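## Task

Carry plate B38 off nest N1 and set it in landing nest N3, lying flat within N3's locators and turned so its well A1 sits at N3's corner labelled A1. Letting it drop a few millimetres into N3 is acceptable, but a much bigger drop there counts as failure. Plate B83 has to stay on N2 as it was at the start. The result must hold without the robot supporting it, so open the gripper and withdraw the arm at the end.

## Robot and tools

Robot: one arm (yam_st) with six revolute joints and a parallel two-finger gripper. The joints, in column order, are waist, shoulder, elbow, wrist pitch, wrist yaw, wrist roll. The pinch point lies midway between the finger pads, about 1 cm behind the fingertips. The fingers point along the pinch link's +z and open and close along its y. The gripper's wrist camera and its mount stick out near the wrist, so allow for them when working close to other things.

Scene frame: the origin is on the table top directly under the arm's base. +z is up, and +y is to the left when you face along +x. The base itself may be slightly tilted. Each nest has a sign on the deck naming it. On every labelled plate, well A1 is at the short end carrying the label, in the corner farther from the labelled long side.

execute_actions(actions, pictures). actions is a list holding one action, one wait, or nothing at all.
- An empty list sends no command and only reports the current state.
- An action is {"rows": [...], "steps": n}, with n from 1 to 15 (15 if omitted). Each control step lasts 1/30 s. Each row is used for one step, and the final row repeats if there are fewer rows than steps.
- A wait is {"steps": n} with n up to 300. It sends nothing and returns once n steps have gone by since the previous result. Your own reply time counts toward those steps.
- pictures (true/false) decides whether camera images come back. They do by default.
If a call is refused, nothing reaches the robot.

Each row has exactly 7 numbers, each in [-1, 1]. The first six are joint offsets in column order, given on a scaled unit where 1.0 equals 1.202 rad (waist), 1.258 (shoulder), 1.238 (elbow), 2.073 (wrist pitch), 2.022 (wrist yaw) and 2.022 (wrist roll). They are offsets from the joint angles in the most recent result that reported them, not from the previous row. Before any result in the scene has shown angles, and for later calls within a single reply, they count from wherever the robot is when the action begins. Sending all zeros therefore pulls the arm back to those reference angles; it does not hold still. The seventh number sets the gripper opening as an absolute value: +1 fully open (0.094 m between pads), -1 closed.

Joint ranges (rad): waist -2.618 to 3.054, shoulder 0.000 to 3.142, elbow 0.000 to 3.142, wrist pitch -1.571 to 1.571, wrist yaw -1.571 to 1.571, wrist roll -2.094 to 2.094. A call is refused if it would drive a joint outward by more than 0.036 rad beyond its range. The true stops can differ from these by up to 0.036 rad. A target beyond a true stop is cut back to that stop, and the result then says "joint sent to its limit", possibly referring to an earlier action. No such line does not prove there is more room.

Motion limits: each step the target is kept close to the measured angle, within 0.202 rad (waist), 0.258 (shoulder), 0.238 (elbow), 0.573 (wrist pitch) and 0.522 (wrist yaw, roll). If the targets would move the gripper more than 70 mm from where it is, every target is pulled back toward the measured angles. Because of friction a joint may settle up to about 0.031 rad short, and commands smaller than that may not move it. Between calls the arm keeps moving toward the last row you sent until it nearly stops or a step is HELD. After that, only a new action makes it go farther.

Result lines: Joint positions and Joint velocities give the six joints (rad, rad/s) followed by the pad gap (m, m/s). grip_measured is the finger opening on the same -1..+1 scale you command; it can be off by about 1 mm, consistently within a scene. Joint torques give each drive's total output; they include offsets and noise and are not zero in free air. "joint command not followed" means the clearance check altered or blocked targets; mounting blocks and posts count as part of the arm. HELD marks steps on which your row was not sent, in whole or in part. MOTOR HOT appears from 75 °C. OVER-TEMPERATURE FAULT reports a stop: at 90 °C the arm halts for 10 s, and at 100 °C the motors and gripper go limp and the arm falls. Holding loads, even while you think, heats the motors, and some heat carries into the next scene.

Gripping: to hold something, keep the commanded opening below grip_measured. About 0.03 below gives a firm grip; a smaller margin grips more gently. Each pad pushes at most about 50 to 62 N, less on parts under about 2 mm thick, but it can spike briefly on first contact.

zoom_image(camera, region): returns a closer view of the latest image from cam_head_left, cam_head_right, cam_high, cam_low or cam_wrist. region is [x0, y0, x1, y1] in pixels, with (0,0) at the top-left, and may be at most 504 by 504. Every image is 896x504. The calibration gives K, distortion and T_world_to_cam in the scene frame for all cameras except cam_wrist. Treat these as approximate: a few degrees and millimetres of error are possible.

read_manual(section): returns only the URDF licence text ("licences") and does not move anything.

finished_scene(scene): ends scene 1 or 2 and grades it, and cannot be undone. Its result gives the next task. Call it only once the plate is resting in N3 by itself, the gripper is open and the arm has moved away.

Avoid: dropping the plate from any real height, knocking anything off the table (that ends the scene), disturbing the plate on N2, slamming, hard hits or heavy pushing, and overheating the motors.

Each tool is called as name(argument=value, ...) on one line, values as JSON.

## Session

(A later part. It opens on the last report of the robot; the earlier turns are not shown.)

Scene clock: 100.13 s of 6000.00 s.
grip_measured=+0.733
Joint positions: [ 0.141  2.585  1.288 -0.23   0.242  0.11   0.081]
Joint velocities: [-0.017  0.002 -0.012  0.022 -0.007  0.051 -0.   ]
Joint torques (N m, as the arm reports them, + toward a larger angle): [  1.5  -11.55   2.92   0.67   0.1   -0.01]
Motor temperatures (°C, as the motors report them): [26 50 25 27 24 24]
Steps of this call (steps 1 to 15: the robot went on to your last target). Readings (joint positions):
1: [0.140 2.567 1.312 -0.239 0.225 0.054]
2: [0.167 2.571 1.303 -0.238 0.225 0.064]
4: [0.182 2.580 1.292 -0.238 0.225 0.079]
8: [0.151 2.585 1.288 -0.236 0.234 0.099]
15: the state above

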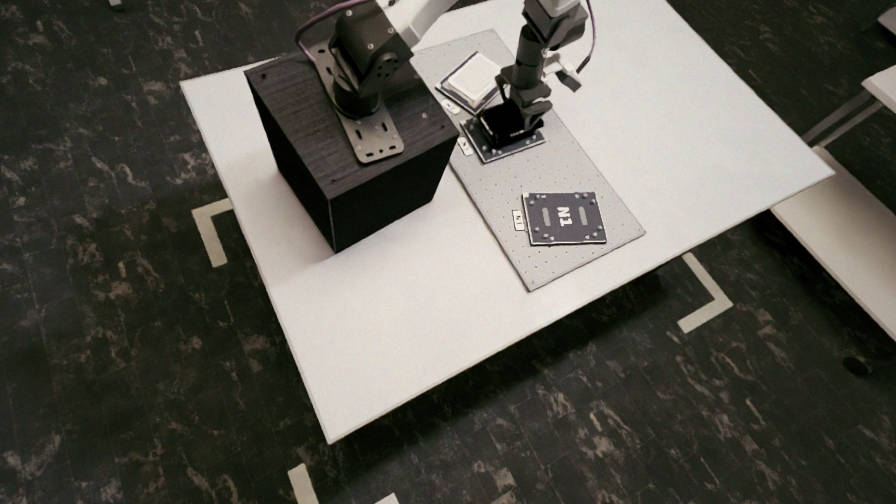

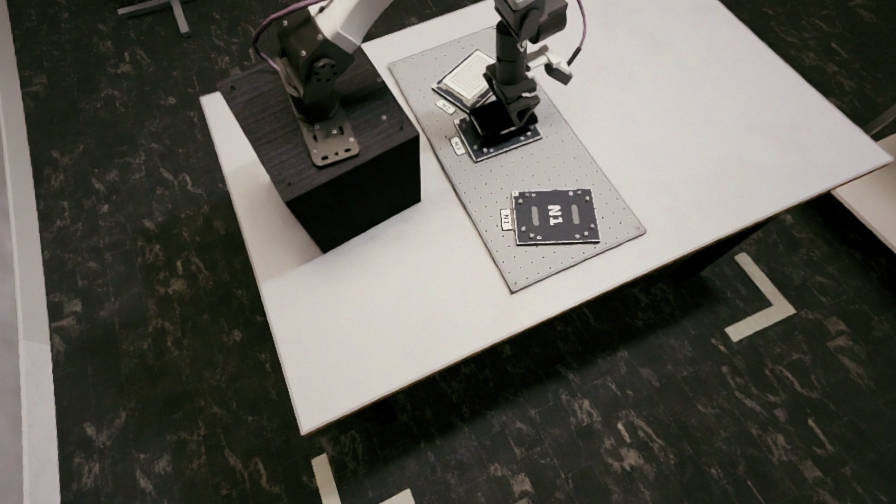

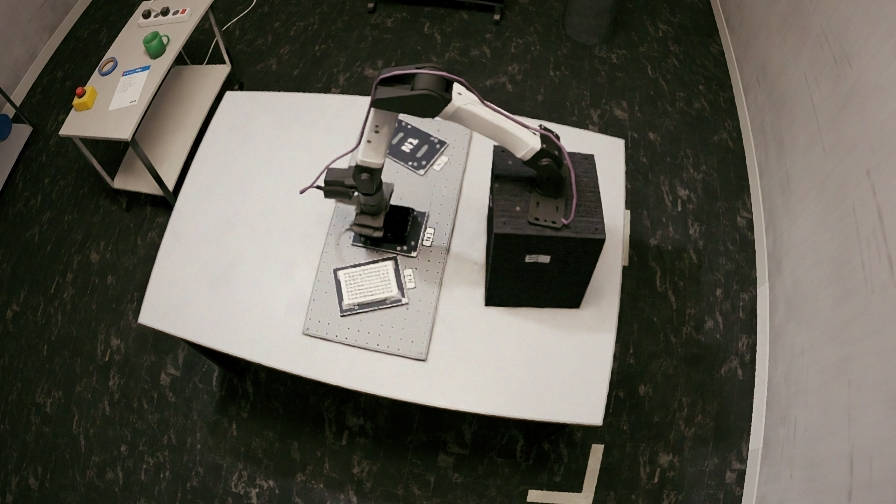

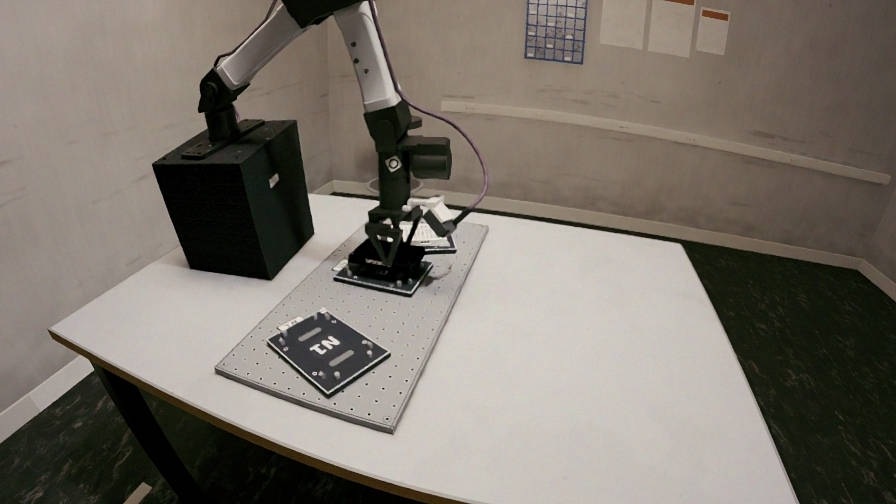

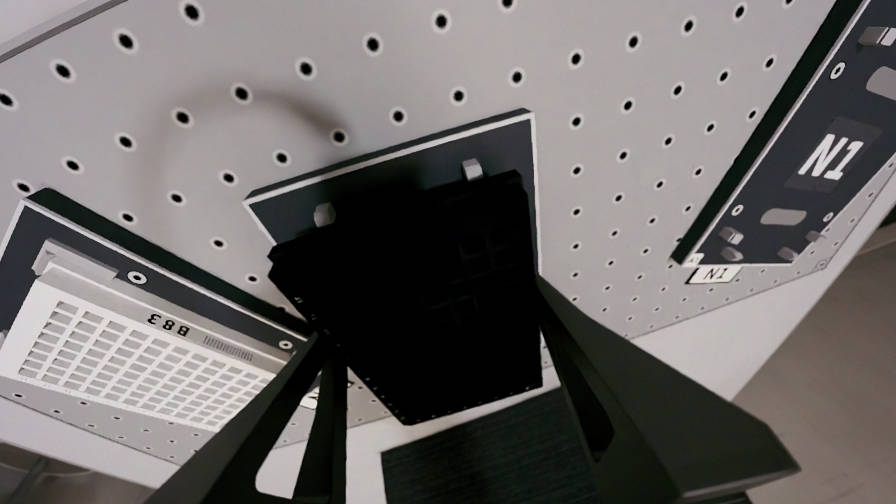

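execute_actions(actions=[{"rows":[[0,0.015,0.003,0.005,0,0.002,0.69],[-0.003,0.03,0.007,0.01,0.002,0.004,0.69],[-0.006,0.045,0.011,0.015,0.004,0.006,0.69],[-0.008,0.056,0.015,0.019,0.005,0.007,0.69]],"steps":14}])

zoom_image(camera="cam_low", region=[320, 210, 460, 310])

zoom_image(camera="cam_head_left", region=[450, 90, 560, 170])

zoom_image(camera="cam_high", region=[340, 190, 440, 265])

Scene clock: 103.00 s of 6000.00 s.
grip_measured=+0.733
Joint positions: [ 0.136  2.644  1.292 -0.203  0.246  0.115  0.081]
Joint velocities: [ 0.002 -0.012  0.007  0.066 -0.066 -0.066 -0.001]
Joint torques (N m, as the arm reports them, + toward a larger angle): [  0.8  -11.33   4.6    0.62   0.08   0.01]
Motor temperatures (°C, as the motors report them): [26 50 25 27 24 24]
Steps of this call (steps 1 to 15: the robot went on to your last target; steps 16 to 72: nothing new was sent; steps 73 to 86: all 14 steps of this action). Readings (joint positions):
73: [0.141 2.585 1.288 -0.229 0.242 0.113]
74: [0.141 2.586 1.288 -0.227 0.242 0.113]
76: [0.141 2.599 1.289 -0.214 0.243 0.113]
80: [0.138 2.637 1.292 -0.204 0.244 0.114]
86: the state above

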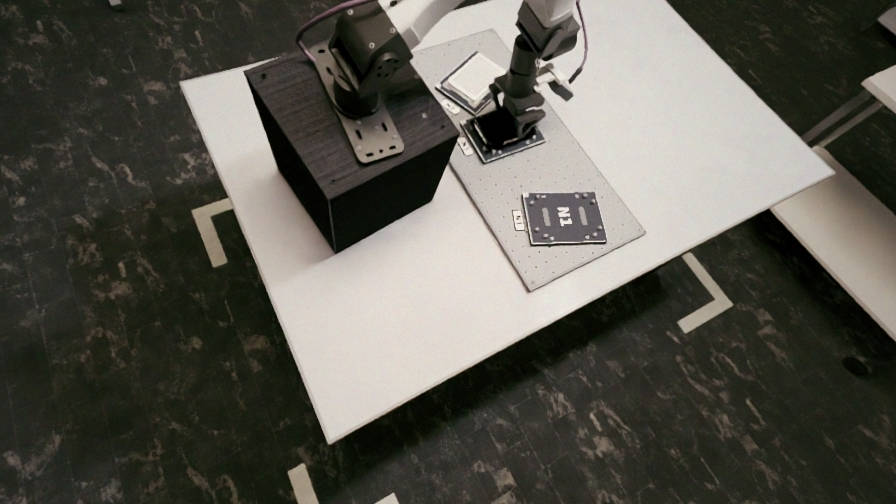

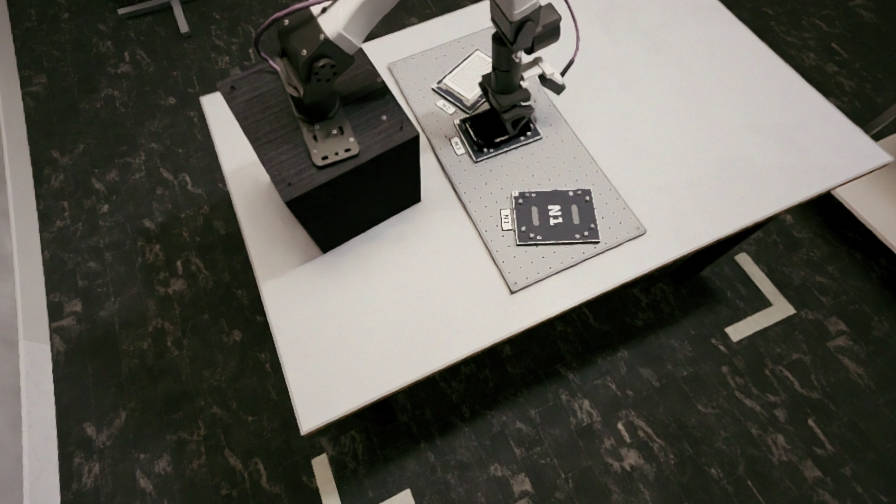

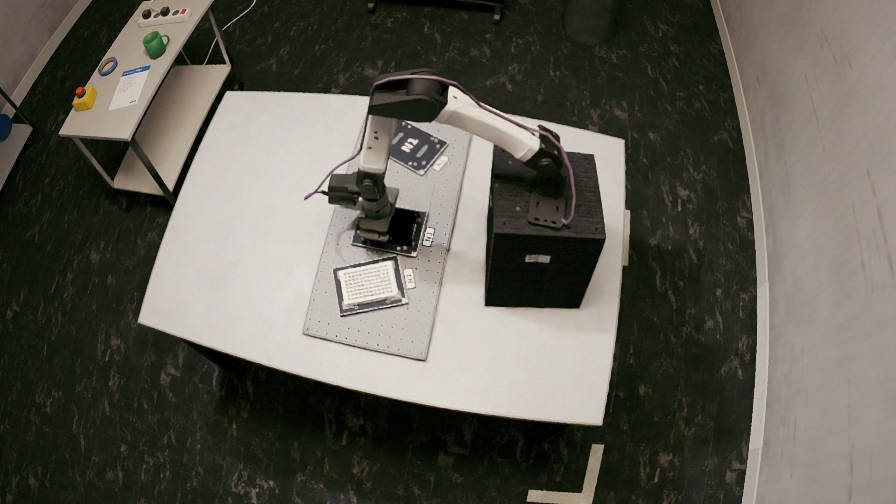

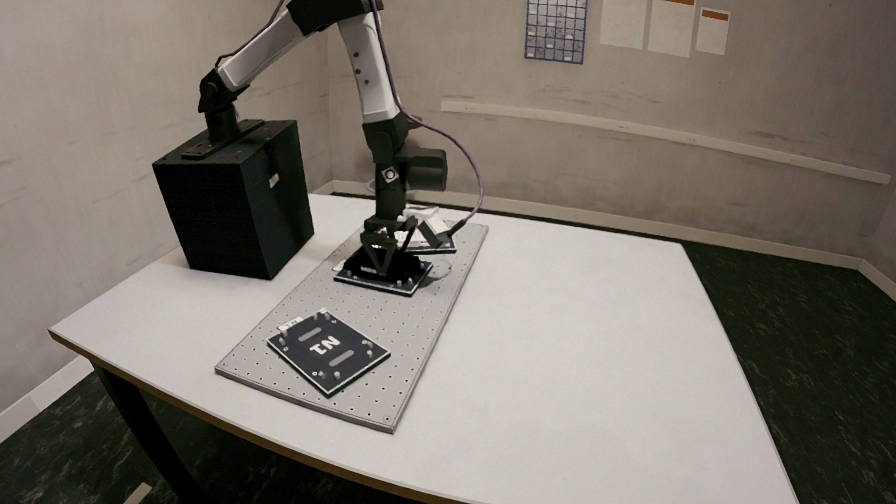

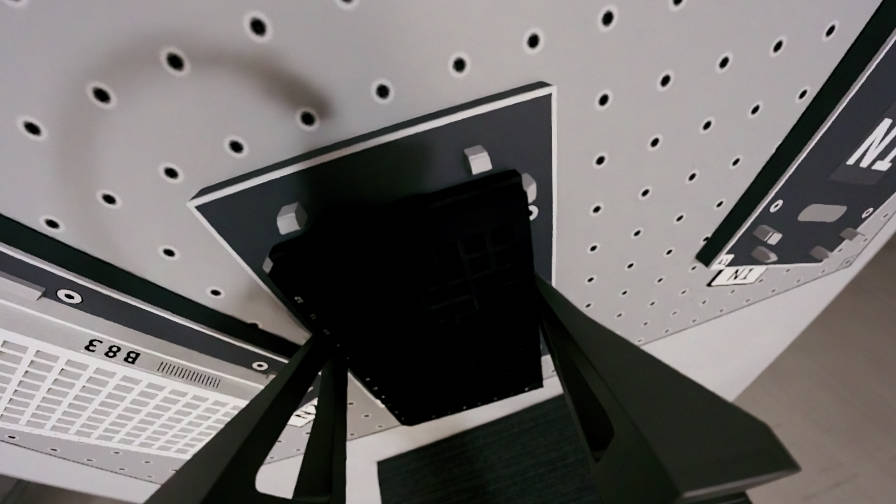

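Region (320, 210, 460, 310) of cam_low's 896x504 image, scaled by 3.600, with more detail than that image has; it fills the top 360 rows of this view, and the rest is white.

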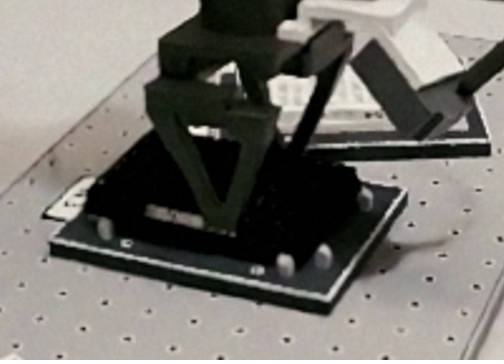

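Region (450, 90, 560, 170) of cam_head_left's 896x504 image, scaled by 4.582, with more detail than that image has; it fills the top 367 rows of this view, and the rest is white.

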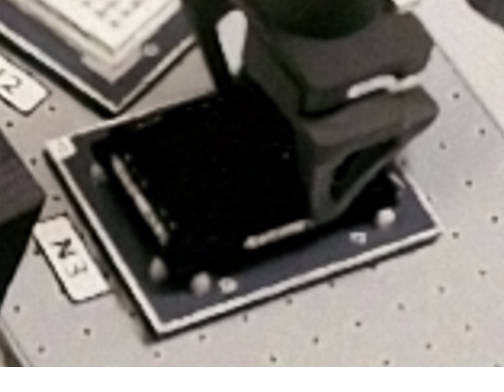

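Region (340, 190, 440, 265) of cam_high's 896x504 image, scaled by 5.040, with more detail than that image has; it fills the top 378 rows of this view, and the rest is white.

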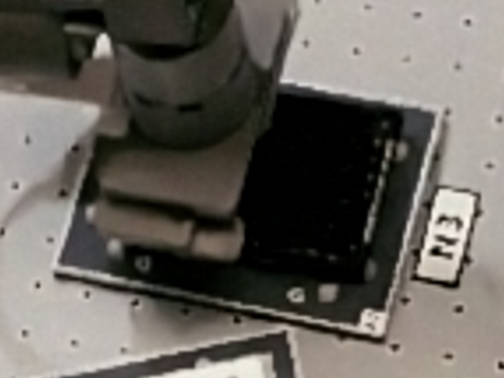

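execute_actions(actions=[{"rows":[[0.002,0,0.008,-0.002,0,0,0.69],[0.005,0,0.016,-0.004,0,0,0.69],[0.008,0,0.022,-0.006,0,0,0.69]],"steps":12}])

zoom_image(camera="cam_wrist", region=[150, 50, 650, 450])

Scene clock: 110.00 s of 6000.00 s.
grip_measured=+0.733
Joint positions: [ 0.138  2.644  1.292 -0.206  0.246  0.115  0.081]
Joint velocities: [ 0.002 -0.022 -0.007  0.007 -0.022 -0.022 -0.001]
Joint torques (N m, as the arm reports them, + toward a larger angle): [  1.97 -12.31   5.45   0.39   0.02  -0.09]
Motor temperatures (°C, as the motors report them): [26 49 25 27 24 24]
Steps of this call (steps 1 to 15: the robot went on to your last target; steps 16 to 90: nothing new was sent; then 3.60 s passed at rest; steps 91 to 102: all 12 steps of this action). Readings (joint positions):
91: [0.136 2.644 1.292 -0.203 0.246 0.115]
92: [0.136 2.644 1.292 -0.203 0.246 0.115]
94: [0.136 2.644 1.292 -0.204 0.246 0.115]
98: [0.138 2.644 1.292 -0.206 0.246 0.115]
102: the state above

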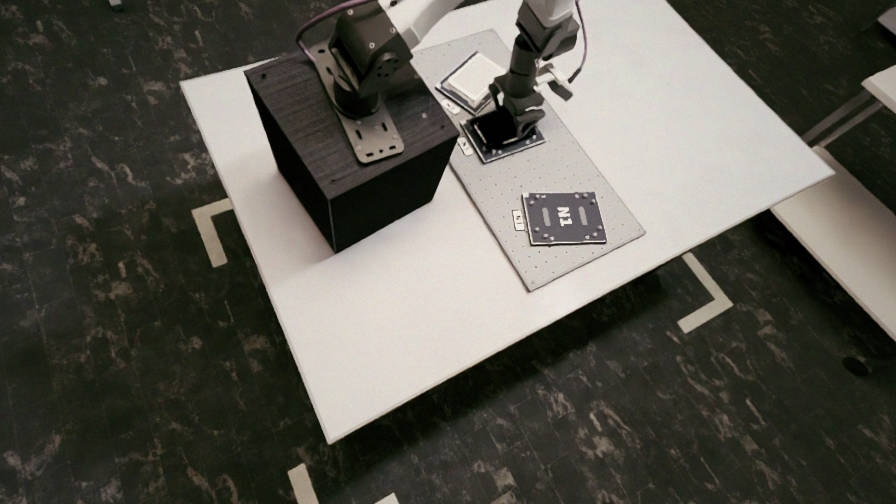

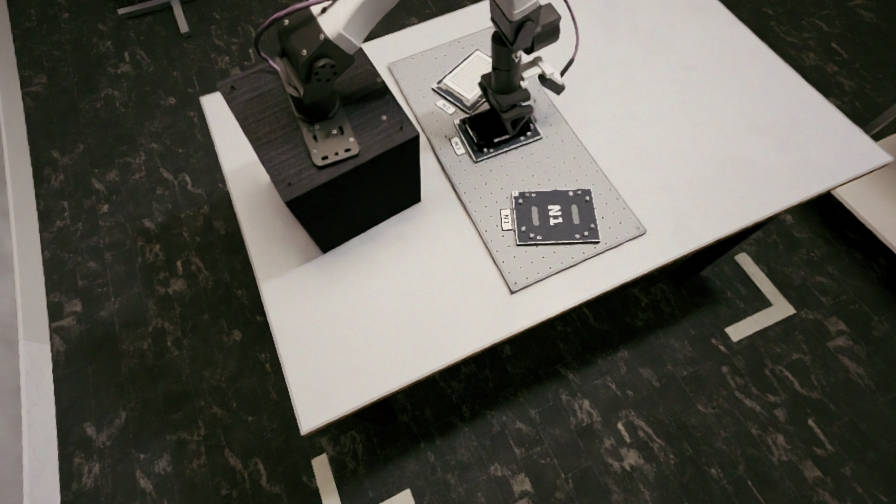

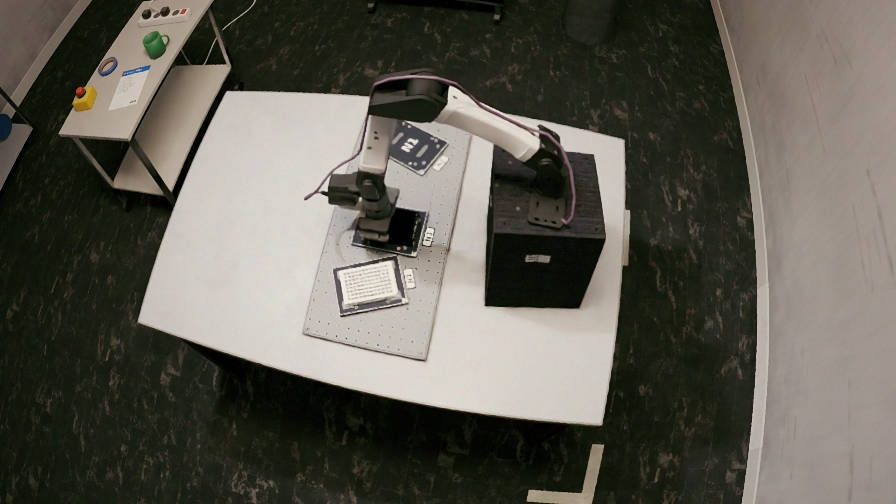

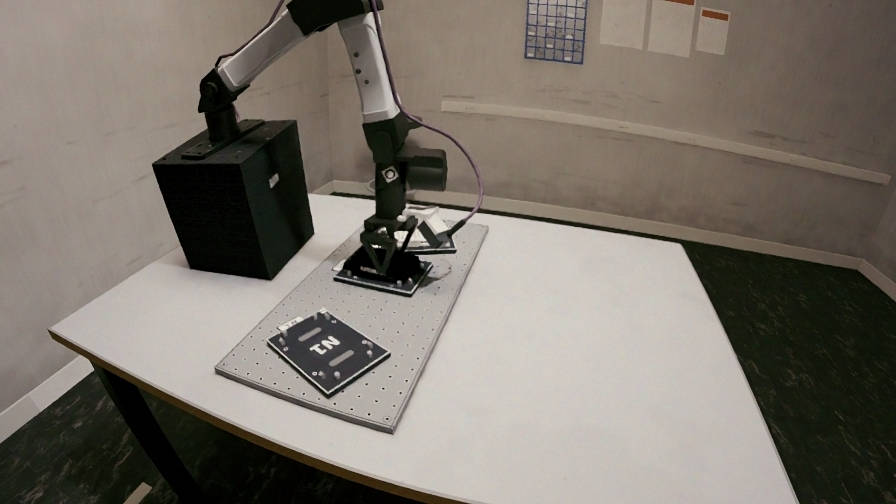

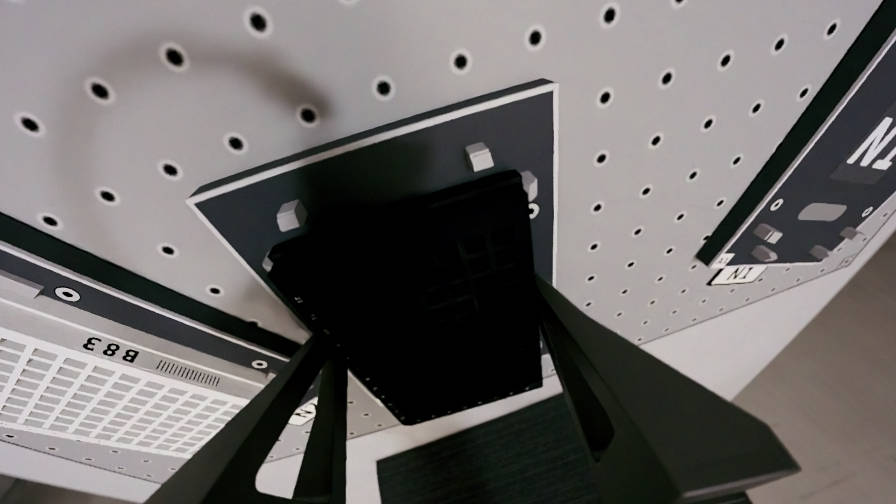

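Region (150, 50, 650, 450) of cam_wrist's 896x504 image, scaled by 1.008, with more detail than that image has; it fills the top 403 rows of this view, and the rest is white.

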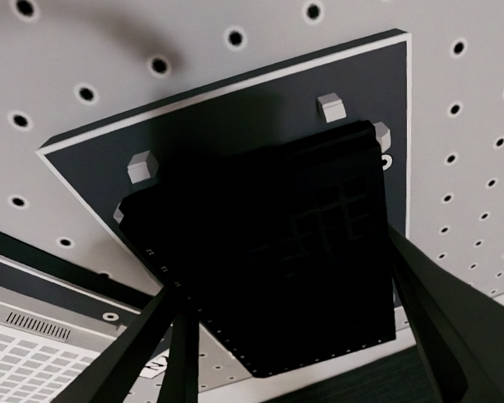

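execute_actions(actions=[])

Scene clock: 113.83 s of 6000.00 s.
grip_measured=+0.733
Joint positions: [ 0.138  2.644  1.292 -0.206  0.246  0.115  0.081]
Joint velocities: [-0.002 -0.017  0.022 -0.022  0.037  0.022 -0.001]
Joint torques (N m, as the arm reports them, + toward a larger angle): [  1.88 -12.25   5.46   0.39   0.02  -0.09]
Motor temperatures (°C, as the motors report them): [26 49 25 27 24 24]
Steps of this call (steps 1 to 15: the robot went on to your last target; steps 16 to 90: nothing new was sent; then 0.83 s passed at rest). Readings (joint positions):
1: [0.138 2.644 1.292 -0.206 0.246 0.115]
2: [0.138 2.644 1.292 -0.206 0.246 0.115]
4: [0.138 2.644 1.292 -0.206 0.246 0.115]
8: [0.138 2.644 1.292 -0.206 0.246 0.115]
90: the state above
The arm was judged still, so your last target was given up. Only a new action makes it travel on or press farther. Fingers that are still opening or closing keep moving.

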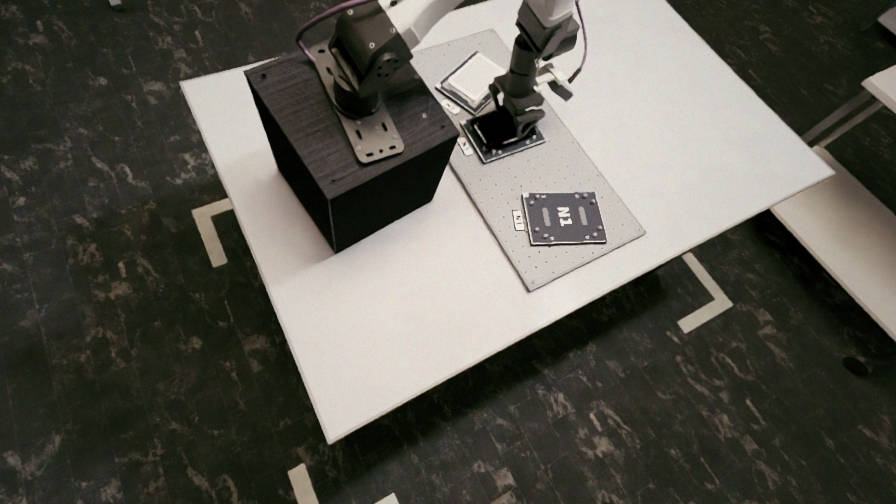

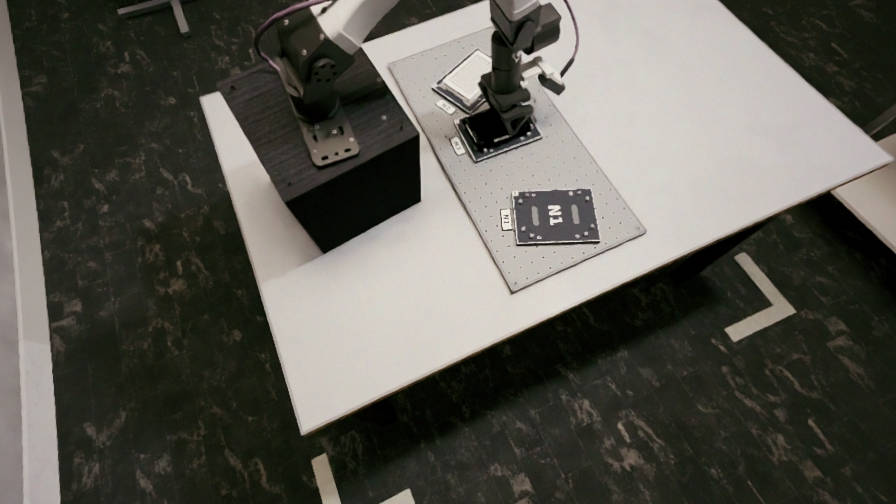

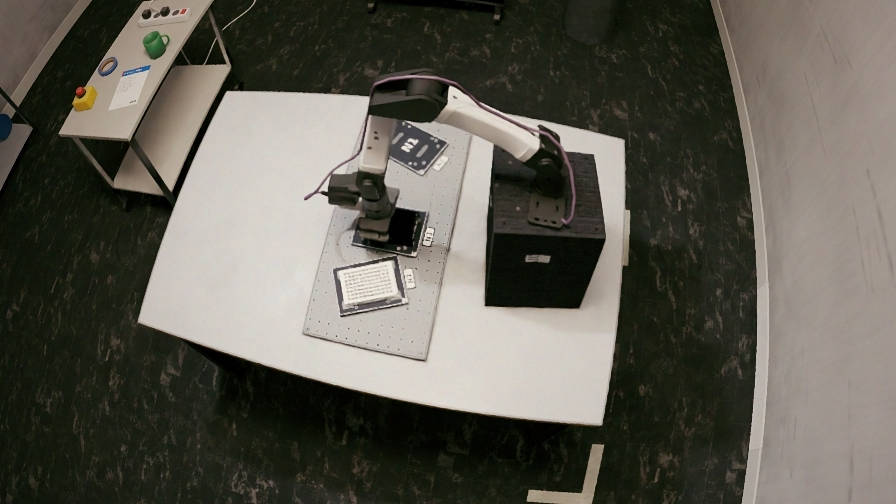

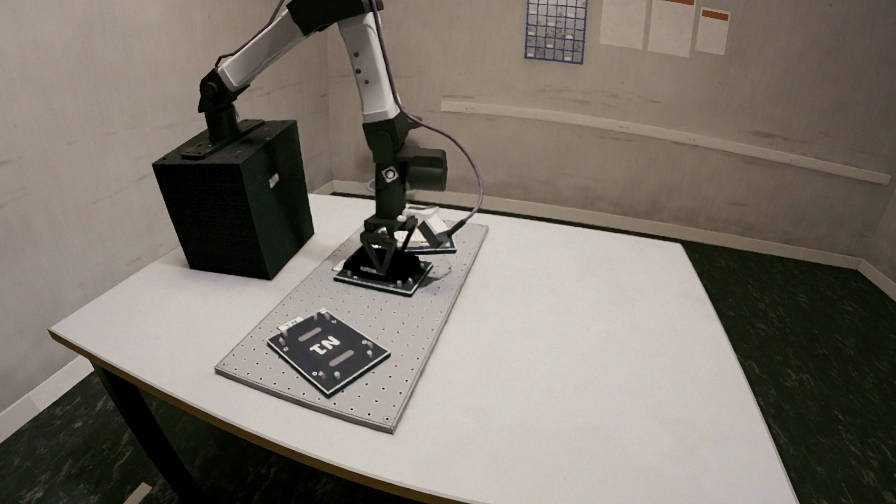

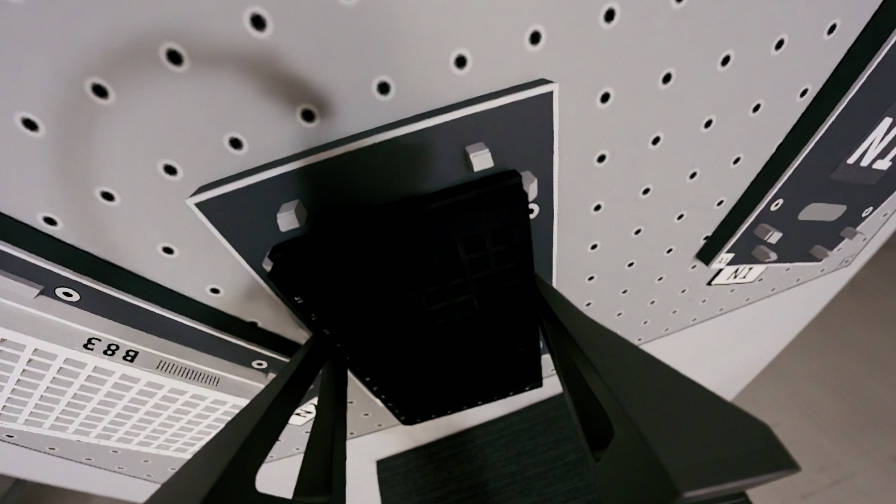

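execute_actions(actions=[{"rows":[[0,0.012,0.045,-0.012,0,0,0.69]],"steps":15}])

zoom_image(camera="cam_wrist", region=[150,50,650,450])

zoom_image(camera="cam_low", region=[310,200,490,310])

Scene clock: 115.57 s of 6000.00 s.
grip_measured=+0.733
Joint positions: [ 0.138  2.647  1.322 -0.241  0.247  0.116  0.081]
Joint velocities: [-0.007 -0.007  0.017 -0.037 -0.066 -0.081  0.001]
Joint torques (N m, as the arm reports them, + toward a larger angle): [  1.3  -11.46   5.45   0.59   0.03  -0.09]
Motor temperatures (°C, as the motors report them): [26 49 25 27 24 24]
Steps of this call (steps 1 to 37: nothing new was sent; steps 38 to 52: all 15 steps of this action). Readings (joint positions):
38: [0.138 2.645 1.298 -0.214 0.246 0.115]
39: [0.138 2.646 1.306 -0.220 0.246 0.115]
41: [0.138 2.647 1.318 -0.234 0.247 0.116]
45: [0.138 2.647 1.321 -0.240 0.247 0.116]
52: the state above

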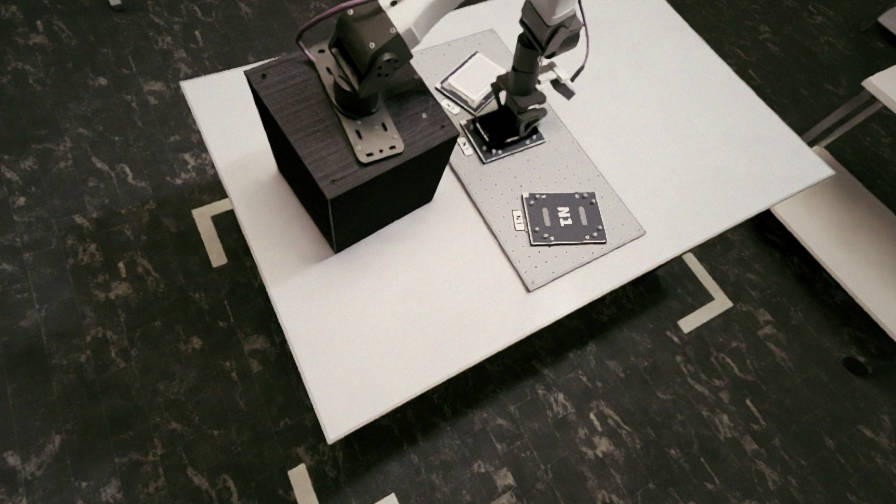

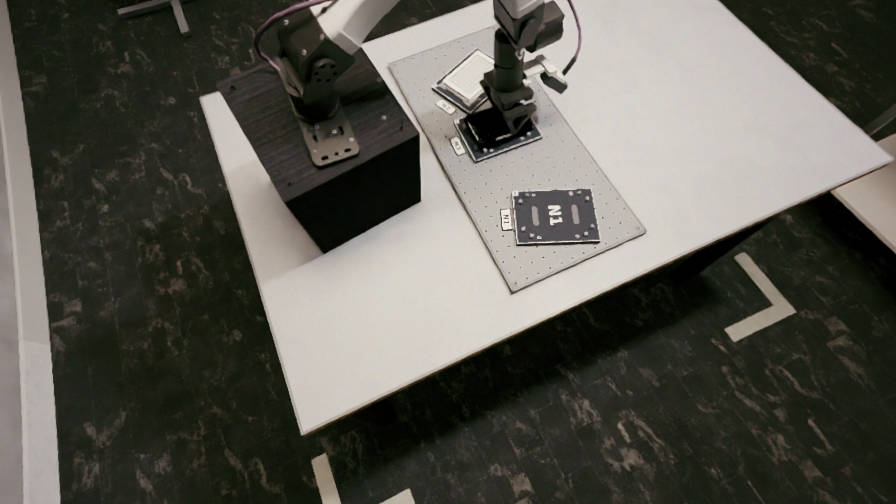

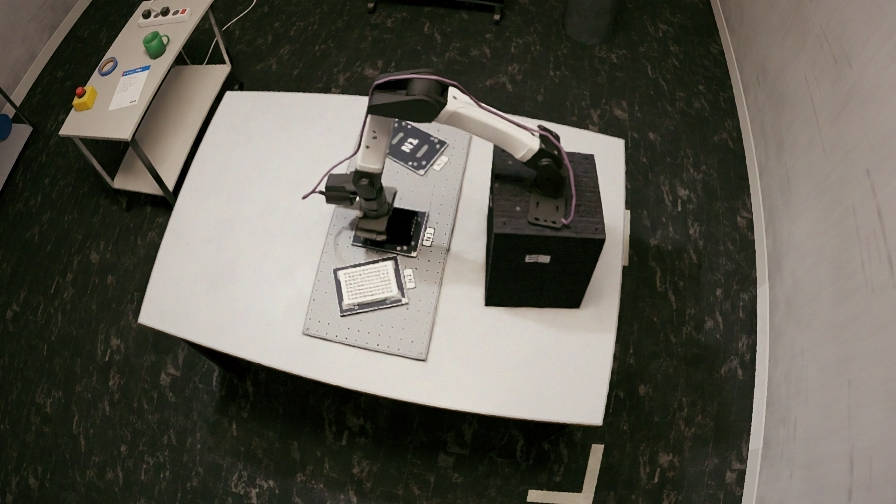

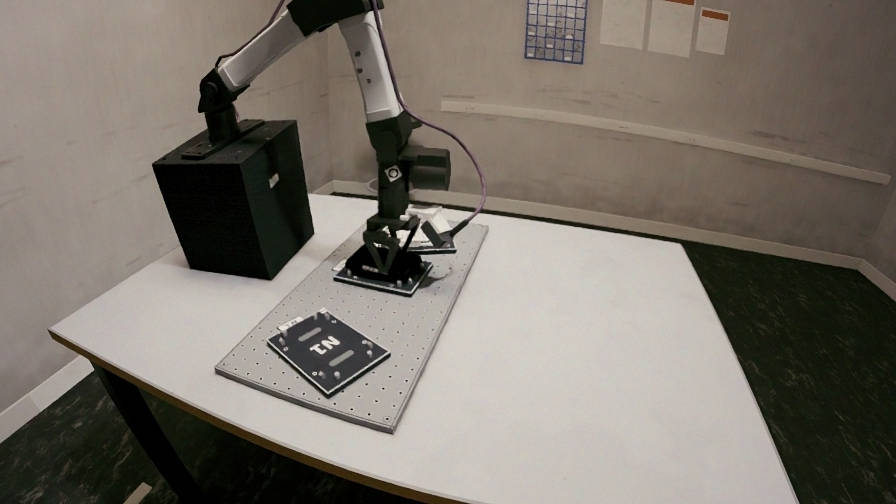

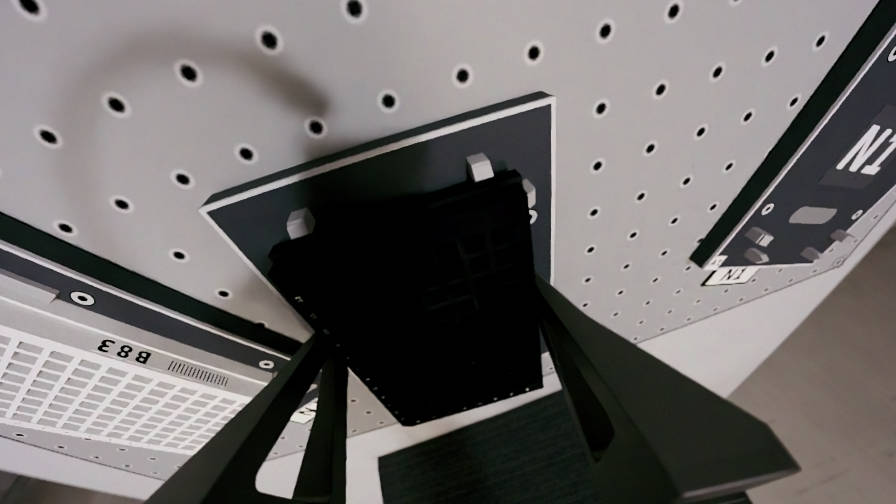

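Region (150, 50, 650, 450) of cam_wrist's 896x504 image, scaled by 1.008, with more detail than that image has; it fills the top 403 rows of this view, and the rest is white.

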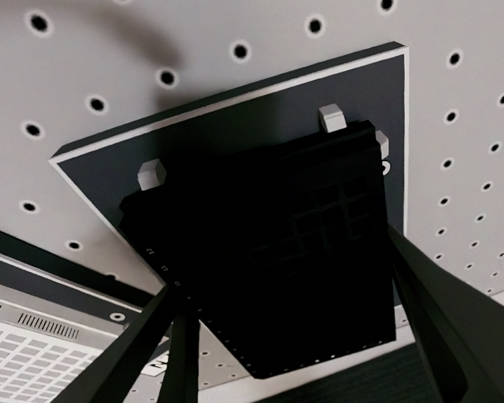

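Region (310, 200, 490, 310) of cam_low's 896x504 image, scaled by 2.800, with more detail than that image has.

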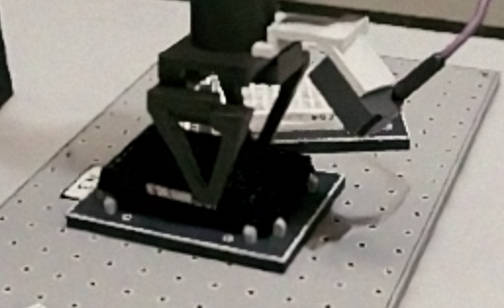

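execute_actions(actions=[{"rows":[[-0.008,0.028,0.035,0,0,0,0.69]],"steps":15}])

Scene clock: 117.37 s of 6000.00 s.
grip_measured=+0.733
Joint positions: [ 0.135  2.665  1.341 -0.253  0.247  0.116  0.081]
Joint velocities: [ 0.022 -0.002 -0.002 -0.007 -0.051  0.022  0.001]
Joint torques (N m, as the arm reports them, + toward a larger angle): [  0.86 -11.23   5.33   0.56   0.03  -0.09]
Motor temperatures (°C, as the motors report them): [26 49 25 27 24 24]
Steps of this call (steps 1 to 15: the robot went on to your last target; steps 16 to 39: nothing new was sent; steps 40 to 54: all 15 steps of this action). Readings (joint positions):
40: [0.137 2.649 1.326 -0.245 0.247 0.116]
41: [0.136 2.653 1.332 -0.251 0.247 0.116]
43: [0.135 2.661 1.338 -0.253 0.247 0.116]
47: [0.135 2.665 1.341 -0.253 0.247 0.116]
54: the state above

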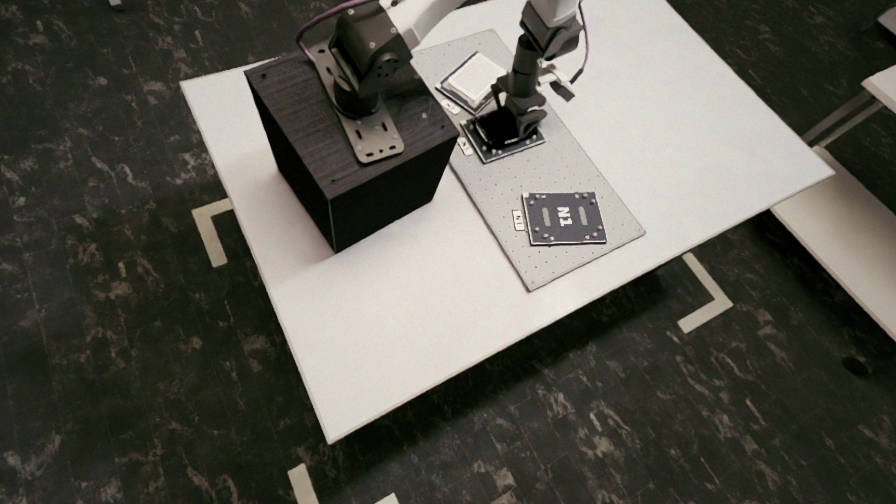

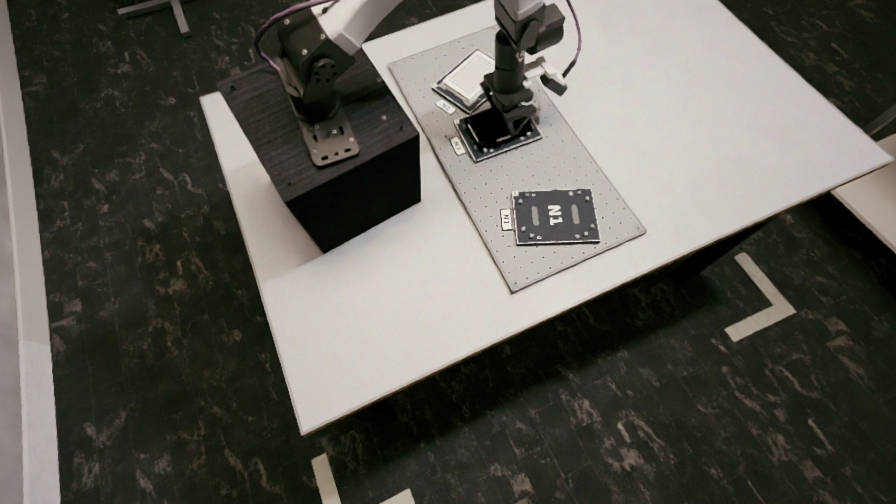

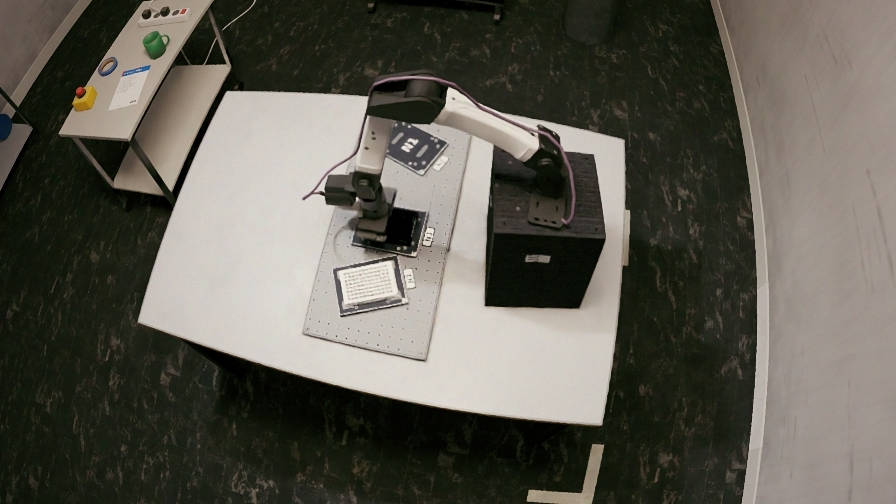

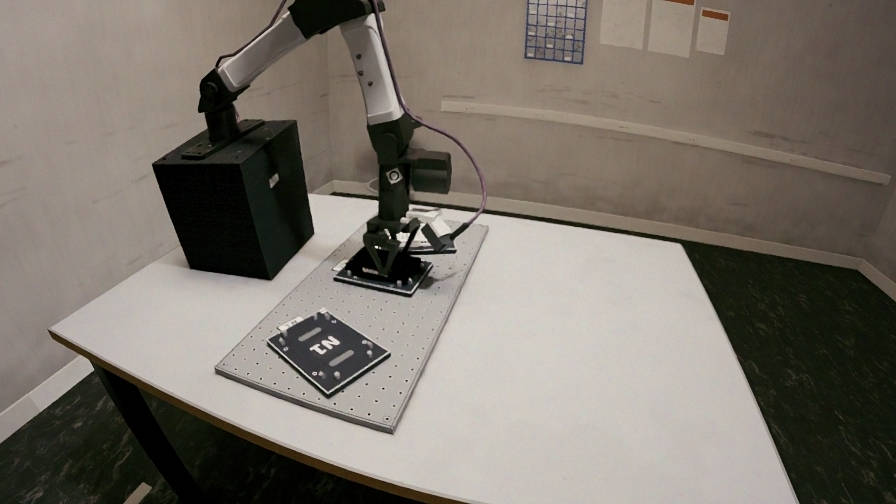

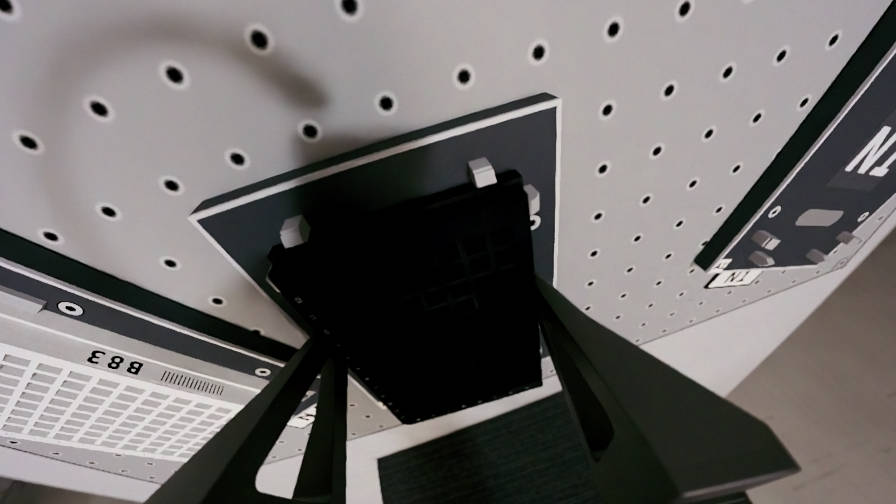

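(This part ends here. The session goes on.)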